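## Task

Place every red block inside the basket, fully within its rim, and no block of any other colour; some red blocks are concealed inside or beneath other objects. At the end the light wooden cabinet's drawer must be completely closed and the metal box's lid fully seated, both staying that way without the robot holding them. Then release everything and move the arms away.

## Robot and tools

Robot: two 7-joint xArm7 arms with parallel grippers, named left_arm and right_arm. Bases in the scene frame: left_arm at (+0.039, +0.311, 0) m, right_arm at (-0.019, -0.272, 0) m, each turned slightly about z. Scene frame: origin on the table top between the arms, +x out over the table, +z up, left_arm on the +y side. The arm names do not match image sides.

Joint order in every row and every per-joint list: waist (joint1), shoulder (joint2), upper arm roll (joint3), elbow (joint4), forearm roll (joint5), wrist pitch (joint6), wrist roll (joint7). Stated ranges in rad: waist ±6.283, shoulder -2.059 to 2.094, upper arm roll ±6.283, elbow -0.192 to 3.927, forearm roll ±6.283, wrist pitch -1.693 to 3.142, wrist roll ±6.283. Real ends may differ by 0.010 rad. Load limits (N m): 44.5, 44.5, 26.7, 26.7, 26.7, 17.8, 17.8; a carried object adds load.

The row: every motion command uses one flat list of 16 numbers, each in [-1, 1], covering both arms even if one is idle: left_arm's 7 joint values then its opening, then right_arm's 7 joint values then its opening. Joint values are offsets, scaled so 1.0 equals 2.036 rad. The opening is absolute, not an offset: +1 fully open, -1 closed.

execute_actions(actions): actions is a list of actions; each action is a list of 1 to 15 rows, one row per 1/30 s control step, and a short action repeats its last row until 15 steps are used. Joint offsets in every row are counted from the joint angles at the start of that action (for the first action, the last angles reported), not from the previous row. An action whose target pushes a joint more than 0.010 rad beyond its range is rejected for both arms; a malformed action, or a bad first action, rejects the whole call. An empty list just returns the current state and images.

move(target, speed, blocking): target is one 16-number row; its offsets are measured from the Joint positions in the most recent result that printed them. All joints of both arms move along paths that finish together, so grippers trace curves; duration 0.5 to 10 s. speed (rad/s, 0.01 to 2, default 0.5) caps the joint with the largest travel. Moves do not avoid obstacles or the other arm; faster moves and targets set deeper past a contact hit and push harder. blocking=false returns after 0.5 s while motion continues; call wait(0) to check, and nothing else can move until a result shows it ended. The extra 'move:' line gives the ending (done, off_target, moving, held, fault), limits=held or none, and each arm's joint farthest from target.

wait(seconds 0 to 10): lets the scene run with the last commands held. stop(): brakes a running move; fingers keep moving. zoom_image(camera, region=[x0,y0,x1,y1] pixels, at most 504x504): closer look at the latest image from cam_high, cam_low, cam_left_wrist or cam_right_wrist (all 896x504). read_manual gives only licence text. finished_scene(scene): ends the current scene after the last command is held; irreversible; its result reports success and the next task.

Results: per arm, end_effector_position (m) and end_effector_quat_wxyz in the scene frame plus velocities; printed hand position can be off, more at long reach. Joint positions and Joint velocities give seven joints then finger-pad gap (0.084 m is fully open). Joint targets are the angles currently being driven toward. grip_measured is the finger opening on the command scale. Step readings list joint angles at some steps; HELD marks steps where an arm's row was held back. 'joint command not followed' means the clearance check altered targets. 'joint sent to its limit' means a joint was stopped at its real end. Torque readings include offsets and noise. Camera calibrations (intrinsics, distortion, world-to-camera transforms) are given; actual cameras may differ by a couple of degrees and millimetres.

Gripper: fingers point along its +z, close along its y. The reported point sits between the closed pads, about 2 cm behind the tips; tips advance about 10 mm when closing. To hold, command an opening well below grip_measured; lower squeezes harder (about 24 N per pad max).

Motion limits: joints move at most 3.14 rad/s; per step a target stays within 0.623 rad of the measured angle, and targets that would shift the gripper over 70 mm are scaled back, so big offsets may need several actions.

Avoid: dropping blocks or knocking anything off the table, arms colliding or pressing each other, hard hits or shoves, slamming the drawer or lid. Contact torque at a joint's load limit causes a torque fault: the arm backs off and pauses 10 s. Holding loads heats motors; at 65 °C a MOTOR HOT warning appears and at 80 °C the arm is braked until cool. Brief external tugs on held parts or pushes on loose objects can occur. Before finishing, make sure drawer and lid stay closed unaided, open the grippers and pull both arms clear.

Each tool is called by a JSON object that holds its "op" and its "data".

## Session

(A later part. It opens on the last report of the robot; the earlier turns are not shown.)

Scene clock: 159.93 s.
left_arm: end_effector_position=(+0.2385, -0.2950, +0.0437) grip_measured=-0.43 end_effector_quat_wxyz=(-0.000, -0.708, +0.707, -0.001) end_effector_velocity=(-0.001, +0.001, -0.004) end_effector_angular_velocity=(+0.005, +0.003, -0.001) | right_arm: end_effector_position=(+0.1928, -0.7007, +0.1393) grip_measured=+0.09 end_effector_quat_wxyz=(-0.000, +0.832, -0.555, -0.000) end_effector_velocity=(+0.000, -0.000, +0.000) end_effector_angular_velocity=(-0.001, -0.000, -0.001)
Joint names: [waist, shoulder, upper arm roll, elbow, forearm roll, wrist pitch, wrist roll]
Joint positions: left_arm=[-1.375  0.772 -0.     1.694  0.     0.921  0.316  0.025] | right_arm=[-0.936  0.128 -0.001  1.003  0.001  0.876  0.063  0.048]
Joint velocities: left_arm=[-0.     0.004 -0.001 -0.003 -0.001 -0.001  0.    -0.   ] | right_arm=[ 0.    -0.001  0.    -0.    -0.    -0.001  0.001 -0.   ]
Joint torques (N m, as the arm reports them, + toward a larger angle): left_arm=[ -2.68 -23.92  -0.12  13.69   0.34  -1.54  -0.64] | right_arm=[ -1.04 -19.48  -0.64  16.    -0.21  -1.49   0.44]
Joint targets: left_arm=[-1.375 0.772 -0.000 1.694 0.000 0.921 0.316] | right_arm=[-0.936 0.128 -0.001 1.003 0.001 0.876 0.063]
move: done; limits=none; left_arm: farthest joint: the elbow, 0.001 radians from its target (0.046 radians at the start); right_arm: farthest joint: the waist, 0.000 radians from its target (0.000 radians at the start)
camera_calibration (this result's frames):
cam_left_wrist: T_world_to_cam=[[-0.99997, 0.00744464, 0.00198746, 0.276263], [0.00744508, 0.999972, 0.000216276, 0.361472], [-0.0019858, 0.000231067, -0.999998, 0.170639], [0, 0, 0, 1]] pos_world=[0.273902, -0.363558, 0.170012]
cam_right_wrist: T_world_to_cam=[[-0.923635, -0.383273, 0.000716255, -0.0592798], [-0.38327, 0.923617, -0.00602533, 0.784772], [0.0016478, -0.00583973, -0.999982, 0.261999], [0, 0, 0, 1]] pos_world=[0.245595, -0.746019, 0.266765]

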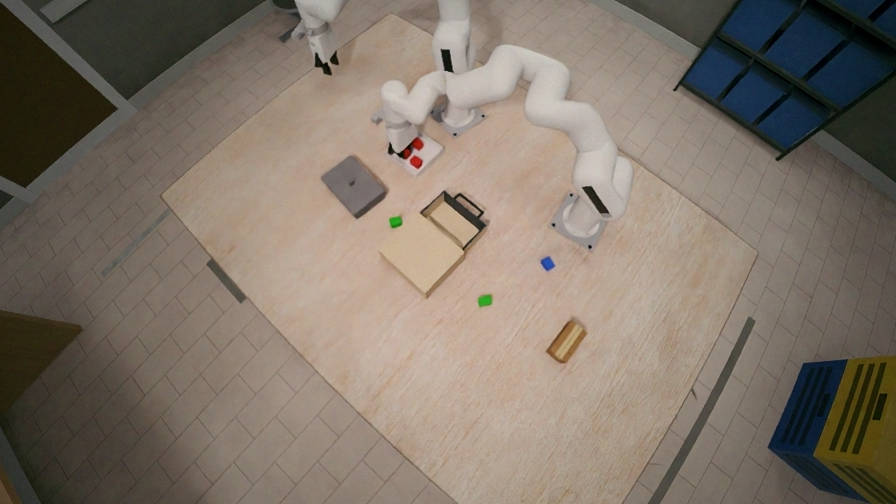

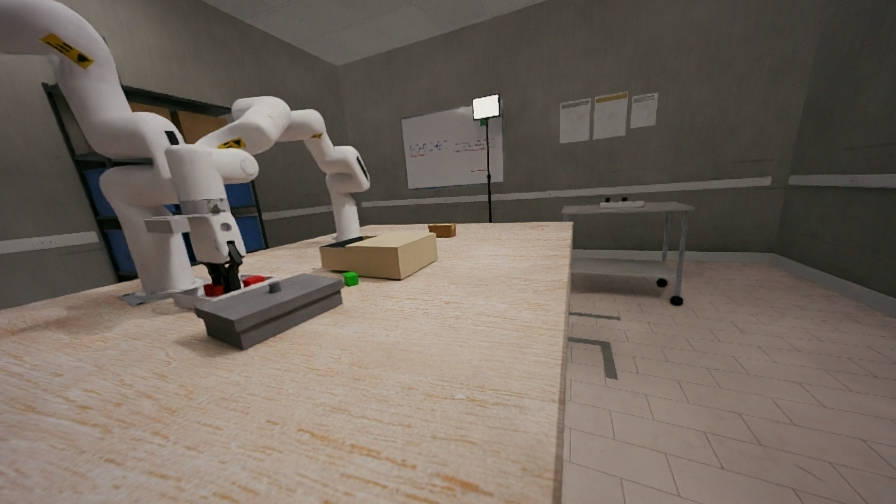

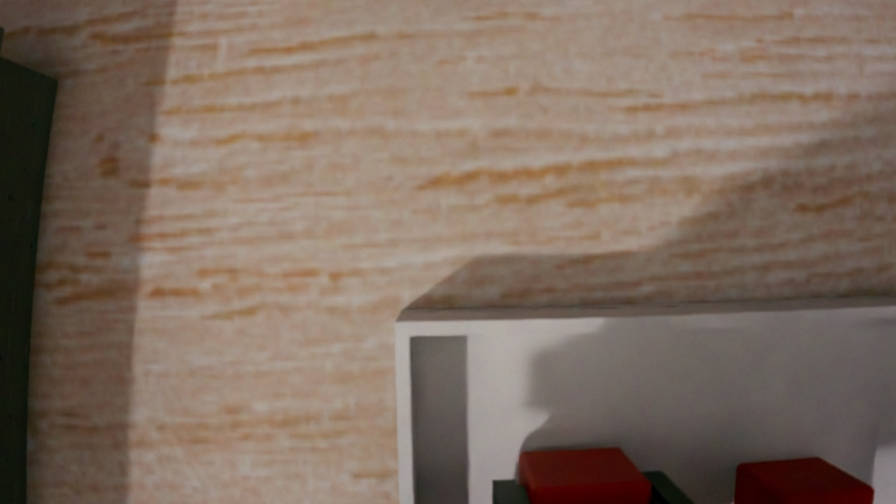

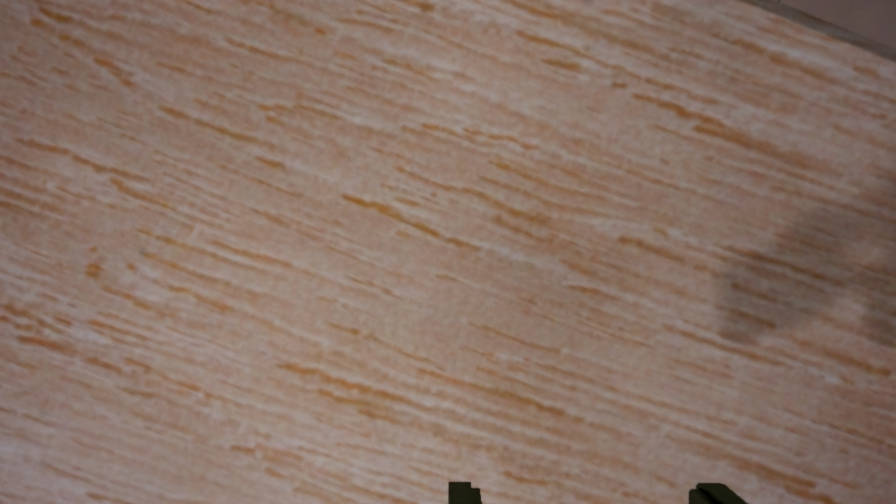

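{"op": "move", "data": {"target": [0,0,0,0,0,0,0,-0.15,0,0,0,0,0,0,0,0.1]}}

{"op": "move", "data": {"target": [0,-0.09,0,0.04,0,0.13,0,-0.15,0,0,0,0,0,0,0,0.1]}}

Scene clock: 179.23 s.
left_arm: end_effector_position=(+0.2385, -0.2950, +0.0437) grip_measured=-0.16 end_effector_quat_wxyz=(-0.000, -0.708, +0.707, -0.001) end_effector_velocity=(-0.000, -0.000, -0.001) end_effector_angular_velocity=(+0.000, +0.001, +0.000) | right_arm: end_effector_position=(+0.1928, -0.7007, +0.1393) grip_measured=+0.09 end_effector_quat_wxyz=(-0.000, +0.832, -0.555, -0.000) end_effector_velocity=(+0.000, +0.000, -0.000) end_effector_angular_velocity=(+0.000, +0.000, +0.001)
Joint names: [waist, shoulder, upper arm roll, elbow, forearm roll, wrist pitch, wrist roll]
Joint positions: left_arm=[-1.375  0.772 -0.     1.694  0.     0.921  0.316  0.037] | right_arm=[-0.936  0.128 -0.001  1.003  0.001  0.876  0.063  0.048]
Joint velocities: left_arm=[-0.     0.001 -0.     0.    -0.001 -0.001  0.    -0.   ] | right_arm=[-0.     0.     0.001 -0.001 -0.    -0.    -0.001 -0.   ]
Joint torques (N m, as the arm reports them, + toward a larger angle): left_arm=[ -2.6  -23.74  -0.22  13.63   0.34  -1.5   -0.68] | right_arm=[ -0.81 -19.66  -0.53  15.81  -0.18  -1.59   0.36]
Joint targets: left_arm=[-1.375 0.772 -0.000 1.694 0.000 0.921 0.316] | right_arm=[-0.936 0.128 -0.001 1.003 0.001 0.876 0.063]
move: done; limits=none; left_arm: farthest joint: the waist, 0.000 radians from its target (0.000 radians at the start); right_arm: farthest joint: the waist, 0.000 radians from its target (0.000 radians at the start)
camera_calibration (this result's frames):
cam_left_wrist: T_world_to_cam=[[-0.99997, 0.00744428, 0.00198876, 0.276262], [0.00744473, 0.999972, 0.00022017, 0.361471], [-0.00198707, 0.000234969, -0.999998, 0.170638], [0, 0, 0, 1]] pos_world=[0.273902, -0.363557, 0.170009]
cam_right_wrist: T_world_to_cam=[[-0.923635, -0.383273, 0.000716224, -0.0592798], [-0.38327, 0.923617, -0.00602532, 0.784772], [0.00164783, -0.0058397, -0.999982, 0.261999], [0, 0, 0, 1]] pos_world=[0.245595, -0.746019, 0.266765]

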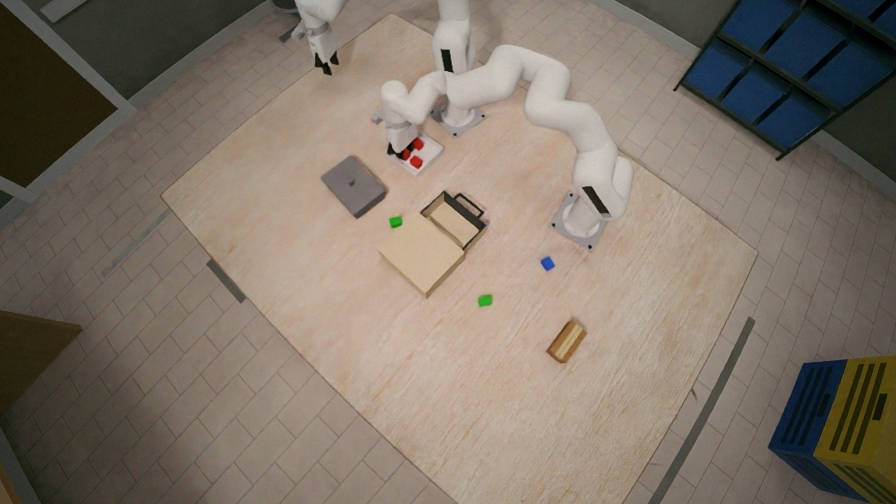

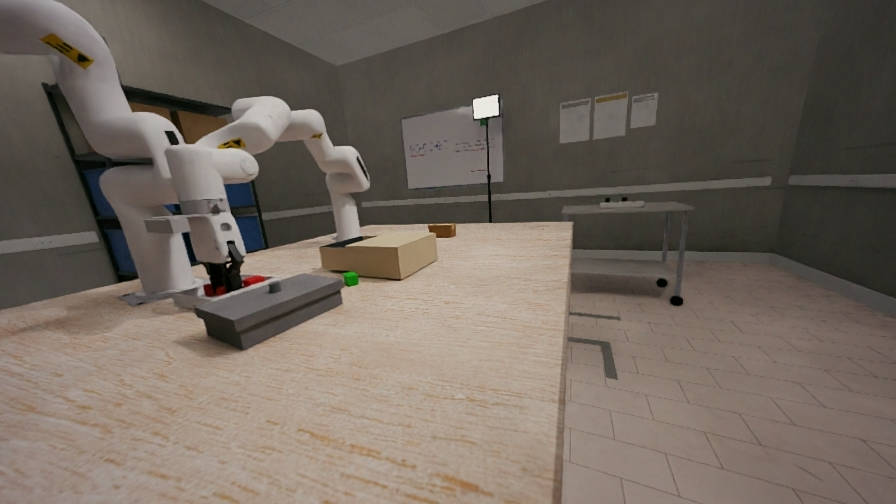

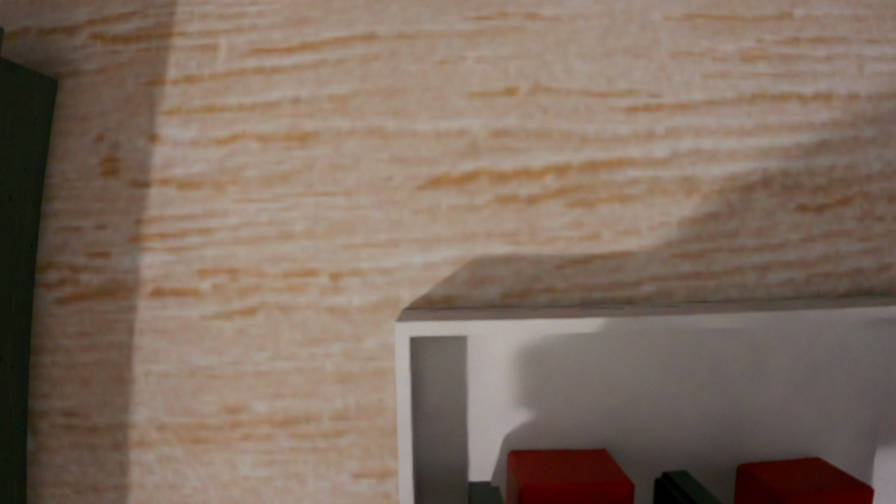

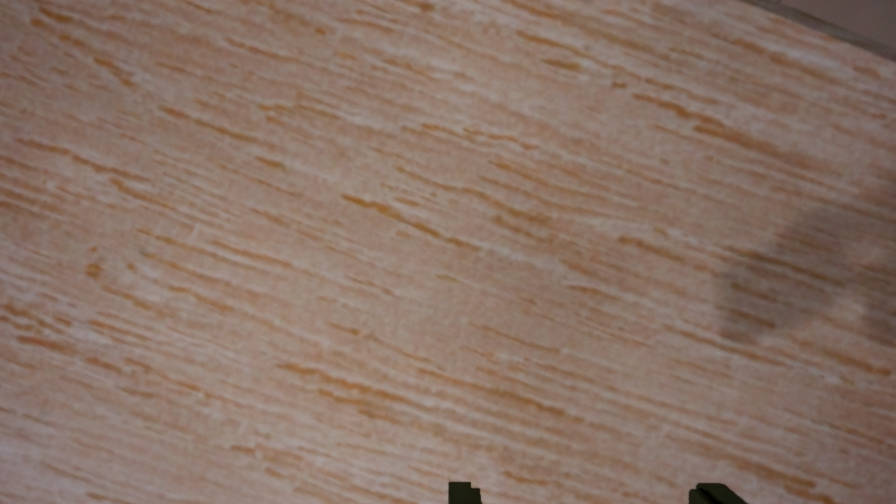

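Scene clock: 180.43 s.
left_arm: end_effector_position=(+0.2357, -0.2866, +0.1733) grip_measured=-0.16 end_effector_quat_wxyz=(-0.000, -0.708, +0.707, -0.000) end_effector_velocity=(-0.001, -0.000, +0.001) end_effector_angular_velocity=(-0.001, +0.000, -0.001) | right_arm: end_effector_position=(+0.1928, -0.7007, +0.1393) grip_measured=+0.09 end_effector_quat_wxyz=(-0.000, +0.832, -0.555, -0.000) end_effector_velocity=(+0.000, +0.000, -0.000) end_effector_angular_velocity=(+0.001, +0.000, -0.000)
Joint names: [waist, shoulder, upper arm roll, elbow, forearm roll, wrist pitch, wrist roll]
Joint positions: left_arm=[-1.375  0.589 -0.     1.775  0.     1.185  0.316  0.037] | right_arm=[-0.936  0.128 -0.001  1.003  0.001  0.876  0.063  0.048]
Joint velocities: left_arm=[-0.001 -0.001 -0.     0.    -0.001  0.001  0.    -0.   ] | right_arm=[-0.     0.     0.001 -0.001  0.    -0.     0.001 -0.   ]
Joint torques (N m, as the arm reports them, + toward a larger angle): left_arm=[ -2.58 -22.22  -0.21  14.18   0.13  -1.41  -0.56] | right_arm=[ -0.84 -19.57  -0.56  15.71  -0.12  -1.52   0.37]
Joint targets: left_arm=[-1.375 0.589 -0.000 1.775 0.000 1.185 0.316] | right_arm=[-0.936 0.128 -0.001 1.003 0.001 0.876 0.063]
move: done; limits=none; left_arm: farthest joint: the waist, 0.000 radians from its target (0.000 radians at the start); right_arm: farthest joint: the waist, 0.000 radians from its target (0.000 radians at the start)
camera_calibration (this result's frames):
cam_left_wrist: T_world_to_cam=[[-0.99997, 0.00740393, 0.00206633, 0.273175], [0.00740524, 0.999972, 0.000626207, 0.353005], [-0.00206164, 0.000641491, -0.999998, 0.300365], [0, 0, 0, 1]] pos_world=[0.271172, -0.355211, 0.299579]
cam_right_wrist: T_world_to_cam=[[-0.923635, -0.383273, 0.00071625, -0.0592798], [-0.38327, 0.923617, -0.00602534, 0.784772], [0.00164781, -0.00583973, -0.999982, 0.261999], [0, 0, 0, 1]] pos_world=[0.245595, -0.746019, 0.266765]

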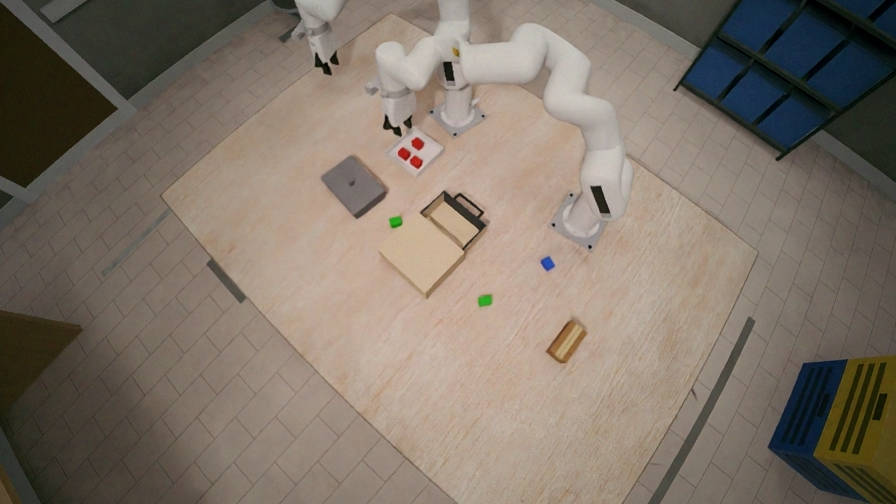

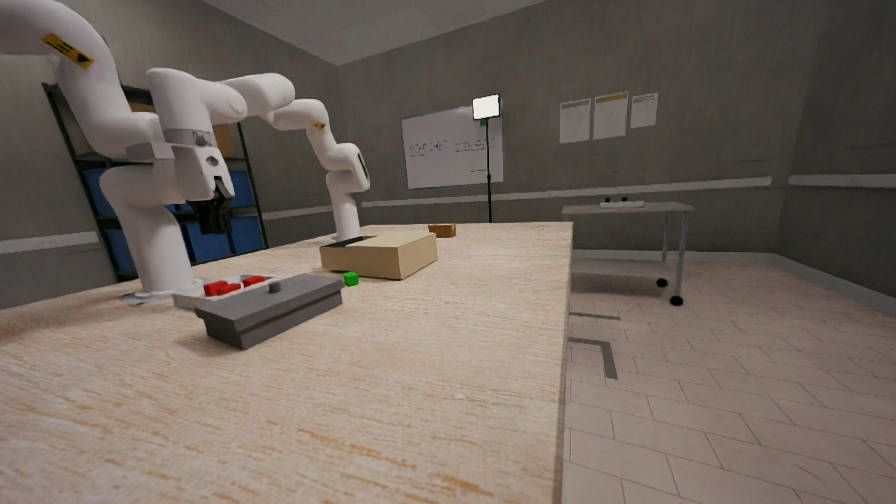

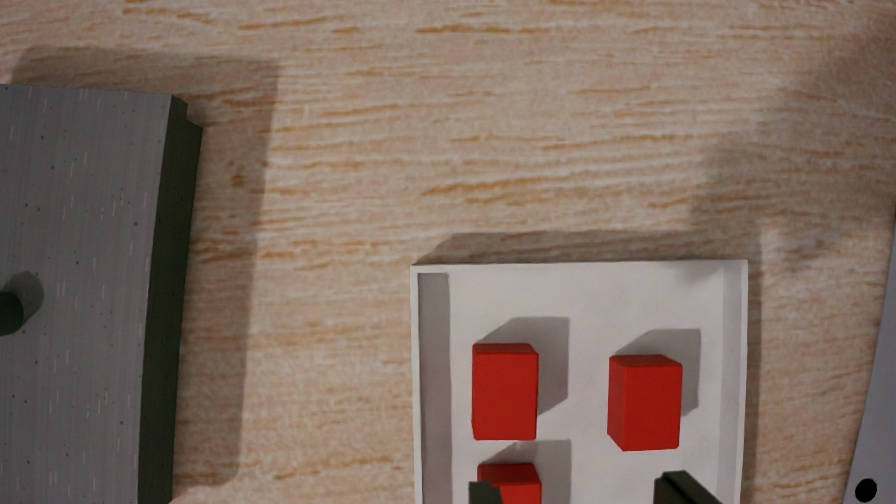

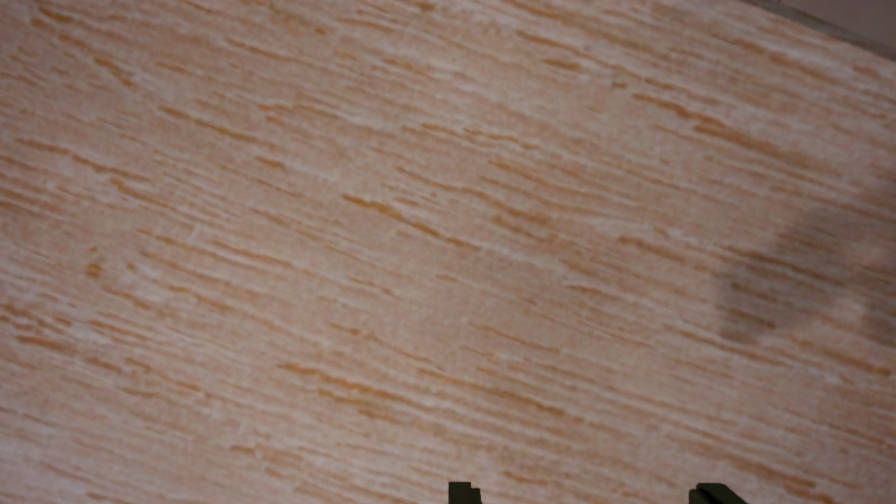

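{"op": "move", "data": {"target": [0.1444,-0.3993,0,-0.5565,0,-0.1572,0.1449,-0.45,0,0,0,0,0,0,0,0.1], "speed": 0.8}}

Scene clock: 184.97 s.
left_arm: end_effector_position=(+0.2537, +0.0052, +0.1501) grip_measured=-0.47 end_effector_quat_wxyz=(+0.000, -0.707, +0.707, -0.000) end_effector_velocity=(-0.000, +0.001, -0.000) end_effector_angular_velocity=(-0.000, +0.001, +0.002) | right_arm: end_effector_position=(+0.1928, -0.7007, +0.1393) grip_measured=+0.09 end_effector_quat_wxyz=(-0.000, +0.832, -0.555, -0.000) end_effector_velocity=(-0.000, +0.000, +0.000) end_effector_angular_velocity=(+0.000, +0.000, +0.002)
Joint names: [waist, shoulder, upper arm roll, elbow, forearm roll, wrist pitch, wrist roll]
Joint positions: left_arm=[-1.082 -0.223 -0.     0.643  0.     0.865  0.611  0.024] | right_arm=[-0.936  0.128 -0.001  1.003  0.001  0.876  0.063  0.048]
Joint velocities: left_arm=[ 0.001 -0.002  0.001 -0.003 -0.001 -0.001  0.    -0.   ] | right_arm=[ 0.    -0.    -0.    -0.    -0.     0.001 -0.002 -0.   ]
Joint torques (N m, as the arm reports them, + toward a larger angle): left_arm=[-2.66 -9.69  0.2  13.33  0.23 -1.49 -0.71] | right_arm=[ -0.85 -19.86  -0.38  15.65  -0.15  -1.46   0.49]
Joint targets: left_arm=[-1.082 -0.224 -0.000 0.642 0.000 0.865 0.611] | right_arm=[-0.936 0.128 -0.001 1.003 0.001 0.876 0.063]
move: done; limits=none; left_arm: farthest joint: the waist, 0.001 radians from its target (0.294 radians at the start); right_arm: farthest joint: the waist, 0.000 radians from its target (0.000 radians at the start)
camera_calibration (this result's frames):
cam_left_wrist: T_world_to_cam=[[-0.999961, 0.00868189, 0.00174398, 0.289107], [0.00868328, 0.999962, 0.000791325, 0.0607645], [-0.00173704, 0.000806438, -0.999998, 0.276924], [0, 0, 0, 1]] pos_world=[0.289049, -0.0634955, 0.276371]
cam_right_wrist: T_world_to_cam=[[-0.923635, -0.383273, 0.000716258, -0.0592798], [-0.38327, 0.923617, -0.00602531, 0.784772], [0.00164779, -0.00583971, -0.999982, 0.261999], [0, 0, 0, 1]] pos_world=[0.245595, -0.746019, 0.266765]

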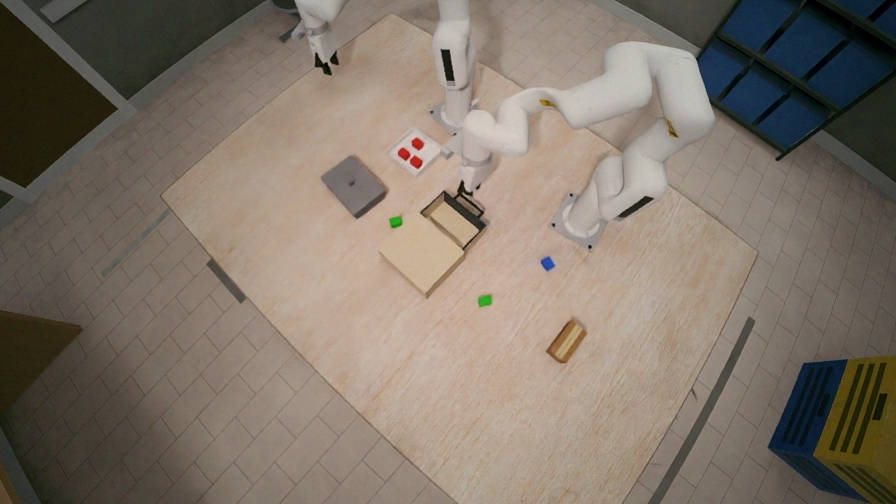

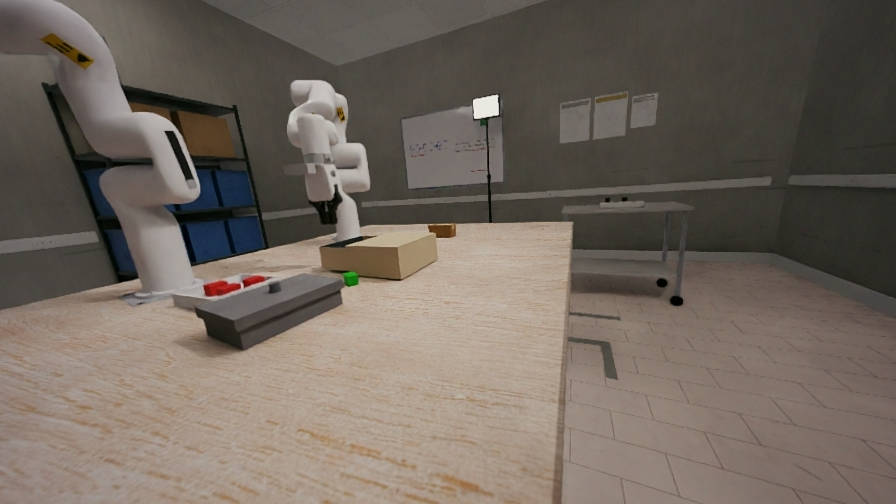

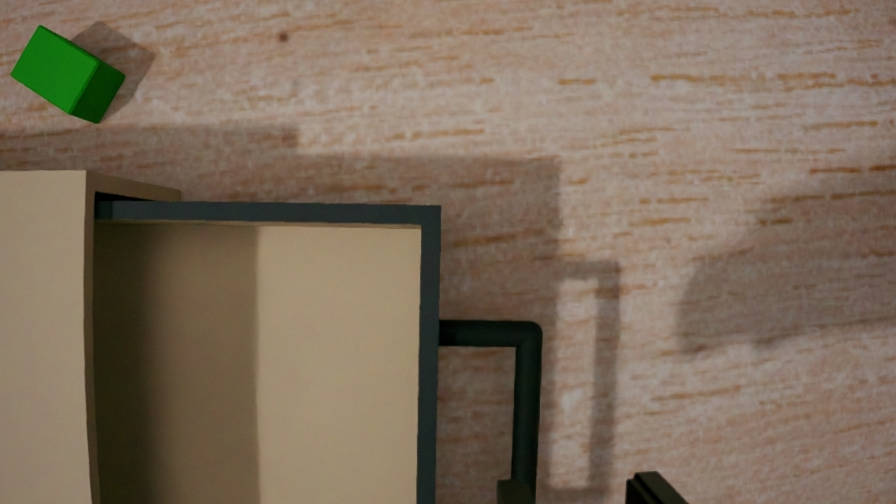

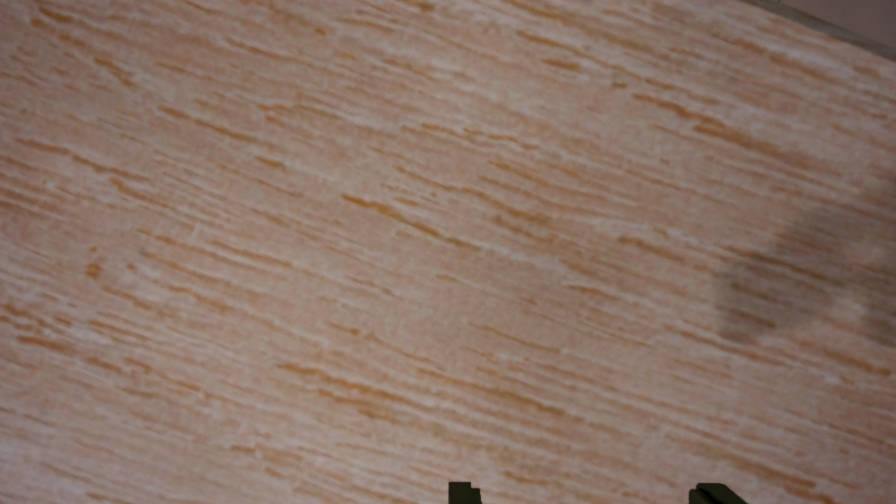

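{"op": "move", "data": {"target": [0.006,0.0933,0,-0.0432,0,-0.136,0.006,-0.5,0,0,0,0,0,0,0,0.1], "speed": 0.2}}

{"op": "move", "data": {"target": [0.088,0.099,0,0.134,0,0.035,0.093,-0.5,0,0,0,0,0,0,0,0.1], "speed": 0.1}}

Scene clock: 190.33 s.
left_arm: end_effector_position=(+0.2572, +0.0081, +0.0684) grip_measured=-0.52 end_effector_quat_wxyz=(+0.000, -0.707, +0.707, -0.000) end_effector_velocity=(-0.001, +0.001, -0.001) end_effector_angular_velocity=(+0.002, +0.001, +0.000) | right_arm: end_effector_position=(+0.1928, -0.7007, +0.1393) grip_measured=+0.09 end_effector_quat_wxyz=(-0.000, +0.832, -0.555, -0.000) end_effector_velocity=(+0.000, -0.000, +0.000) end_effector_angular_velocity=(-0.001, -0.001, -0.003)
Joint names: [waist, shoulder, upper arm roll, elbow, forearm roll, wrist pitch, wrist roll]
Joint positions: left_arm=[-1.069 -0.034 -0.     0.555  0.     0.589  0.623  0.021] | right_arm=[-0.936  0.128 -0.001  1.003  0.001  0.876  0.063  0.048]
Joint velocities: left_arm=[-0.     0.002  0.    -0.002 -0.    -0.002  0.     0.   ] | right_arm=[ 0.    -0.001 -0.    -0.001  0.    -0.001  0.003  0.   ]
Joint torques (N m, as the arm reports them, + toward a larger angle): left_arm=[ -2.63 -11.08   0.09  11.25   0.1   -1.5   -0.64] | right_arm=[ -0.92 -19.67  -0.57  15.92  -0.08  -1.58   0.4 ]
Joint targets: left_arm=[-1.069 -0.033 -0.000 0.555 0.000 0.588 0.623] | right_arm=[-0.936 0.128 -0.001 1.003 0.001 0.876 0.063]
move: done; limits=none; left_arm: farthest joint: the shoulder, 0.001 radians from its target (0.191 radians at the start); right_arm: farthest joint: the waist, 0.000 radians from its target (0.000 radians at the start)
camera_calibration (this result's frames):
cam_left_wrist: T_world_to_cam=[[-0.999959, 0.00876429, 0.00218445, 0.292687], [0.00876703, 0.999961, 0.00124801, 0.0578525], [-0.00217342, 0.00126711, -0.999997, 0.195295], [0, 0, 0, 1]] pos_world=[0.292593, -0.0606629, 0.194583]
cam_right_wrist: T_world_to_cam=[[-0.923635, -0.383273, 0.000716248, -0.0592798], [-0.38327, 0.923617, -0.00602536, 0.784772], [0.00164782, -0.00583974, -0.999982, 0.261999], [0, 0, 0, 1]] pos_world=[0.245595, -0.746019, 0.266765]

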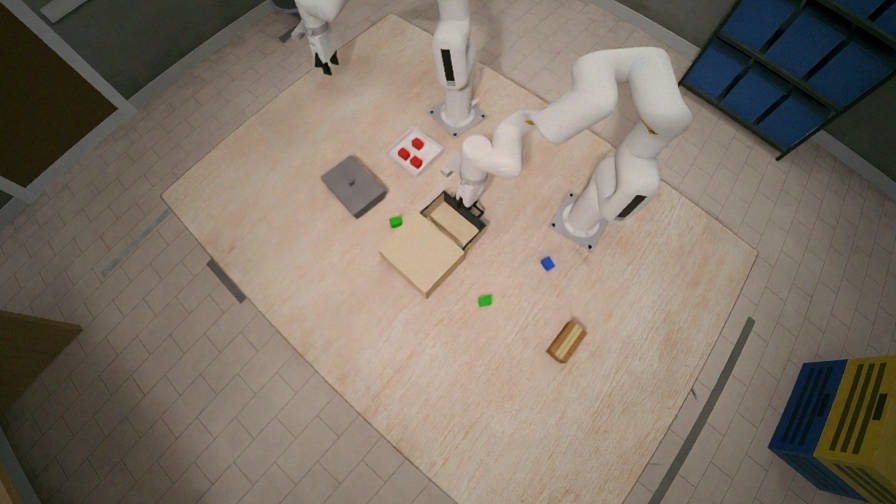

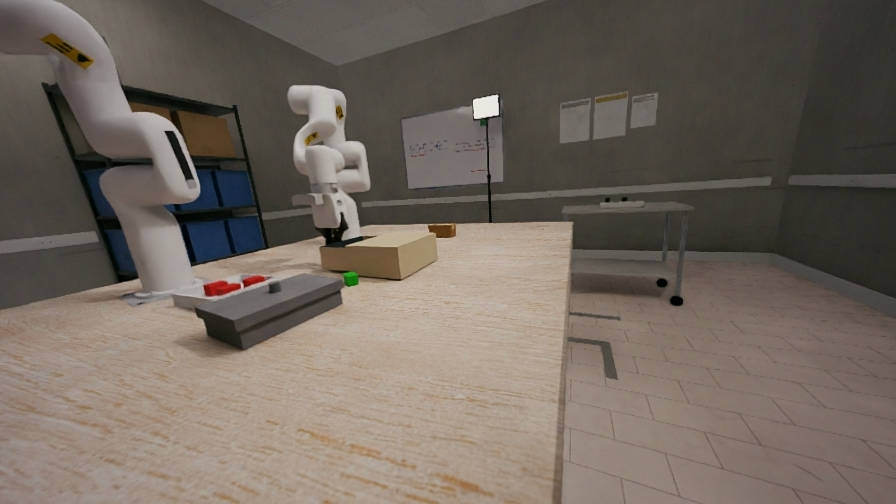

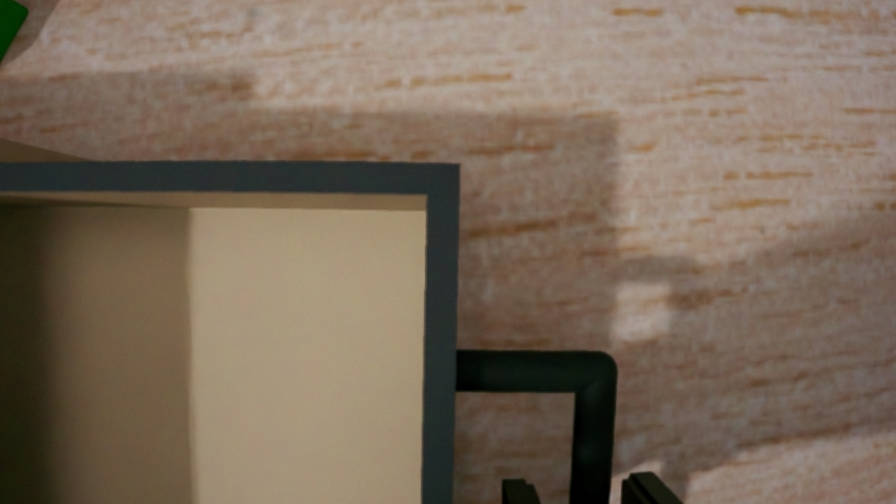

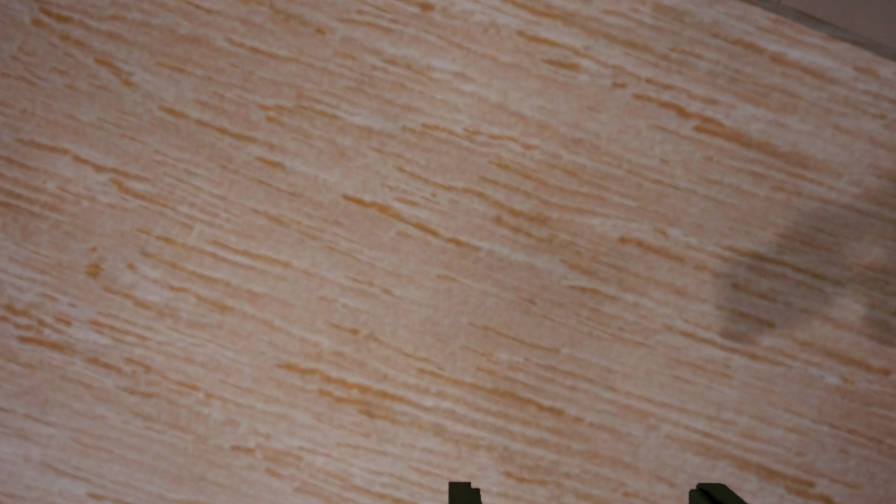

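Scene clock: 193.43 s.
left_arm: end_effector_position=(+0.3613, -0.0001, +0.0726) grip_measured=-0.52 end_effector_quat_wxyz=(+0.000, -0.704, +0.711, -0.000) end_effector_velocity=(+0.001, +0.000, +0.000) end_effector_angular_velocity=(-0.000, -0.000, +0.000) | right_arm: end_effector_position=(+0.1928, -0.7007, +0.1393) grip_measured=+0.09 end_effector_quat_wxyz=(-0.000, +0.832, -0.555, -0.000) end_effector_velocity=(-0.000, +0.000, -0.000) end_effector_angular_velocity=(+0.000, +0.000, +0.001)
Joint names: [waist, shoulder, upper arm roll, elbow, forearm roll, wrist pitch, wrist roll]
Joint positions: left_arm=[-0.891  0.167 -0.     0.827  0.     0.66   0.812  0.021] | right_arm=[-0.936  0.128 -0.001  1.003  0.001  0.876  0.063  0.048]
Joint velocities: left_arm=[ 0.001  0.002  0.001  0.003 -0.     0.     0.002 -0.   ] | right_arm=[ 0.    -0.     0.    -0.001 -0.     0.    -0.001  0.   ]
Joint torques (N m, as the arm reports them, + toward a larger angle): left_arm=[ -2.05 -14.85   0.53  12.48   0.35  -1.72  -0.61] | right_arm=[ -0.82 -19.61  -0.5   15.78  -0.02  -1.46   0.43]
Joint targets: left_arm=[-0.890 0.168 -0.000 0.828 0.000 0.660 0.812] | right_arm=[-0.936 0.128 -0.001 1.003 0.001 0.876 0.063]
move: done; limits=none; left_arm: farthest joint: the waist, 0.001 radians from its target (0.180 radians at the start); right_arm: farthest joint: the waist, 0.000 radians from its target (0.000 radians at the start)
camera_calibration (this result's frames):
cam_left_wrist: T_world_to_cam=[[-0.999818, 0.01892, 0.00224631, 0.396771], [0.0189231, 0.99982, 0.00135785, 0.0614402], [-0.00222022, 0.00140011, -0.999997, 0.199812], [0, 0, 0, 1]] pos_world=[0.39598, -0.0692158, 0.198836]
cam_right_wrist: T_world_to_cam=[[-0.923635, -0.383273, 0.000716167, -0.0592797], [-0.38327, 0.923617, -0.00602537, 0.784772], [0.0016479, -0.00583973, -0.999982, 0.261999], [0, 0, 0, 1]] pos_world=[0.245595, -0.746019, 0.266765]

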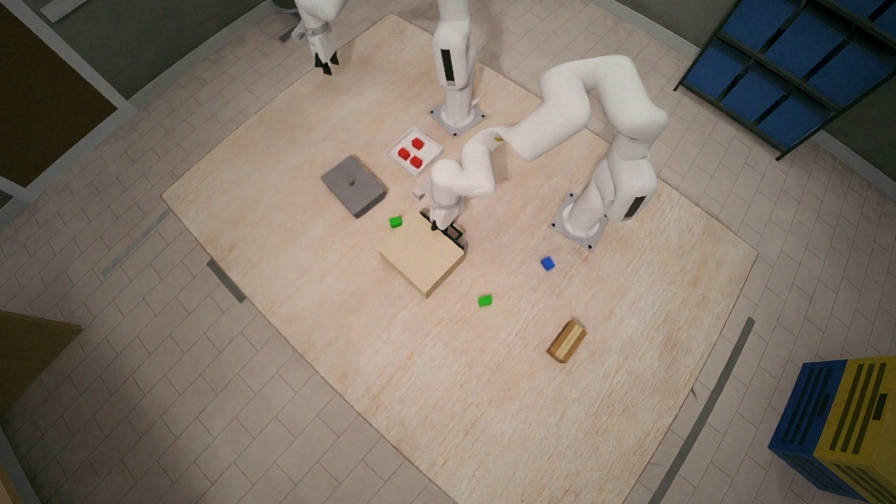

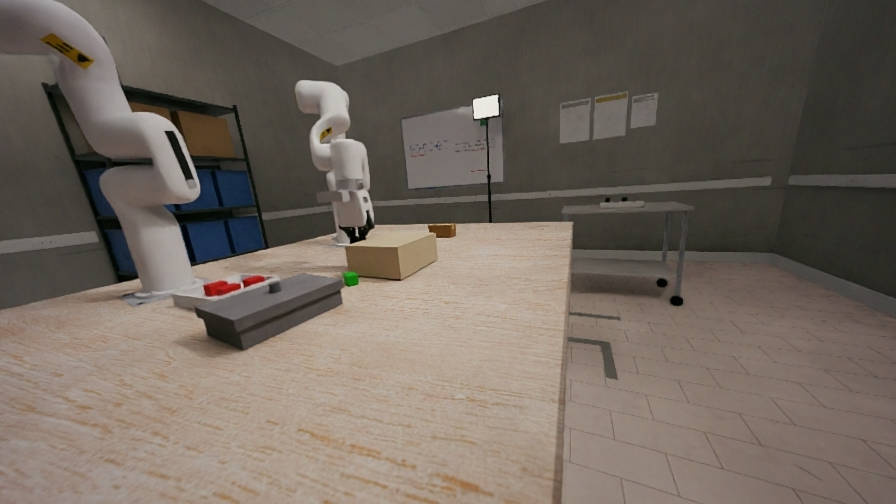

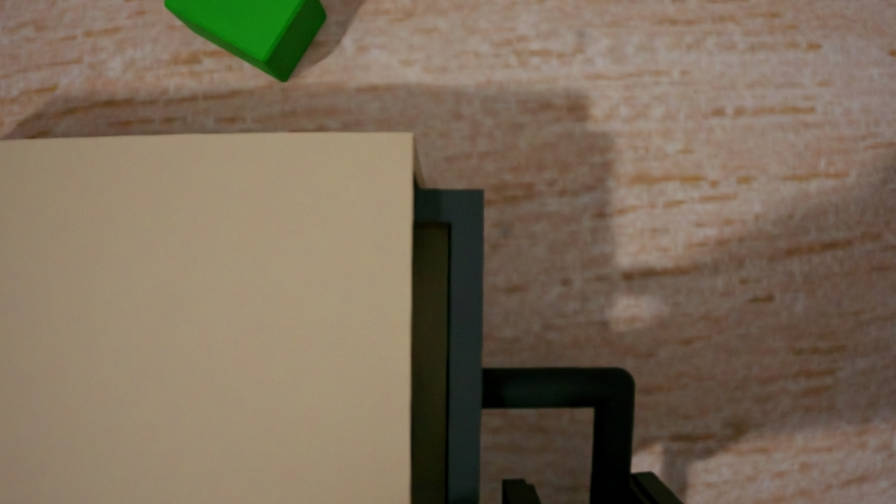

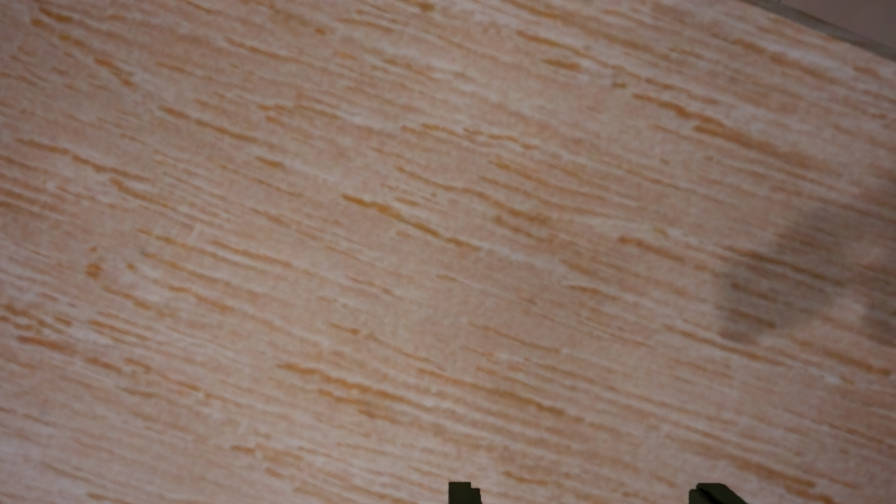

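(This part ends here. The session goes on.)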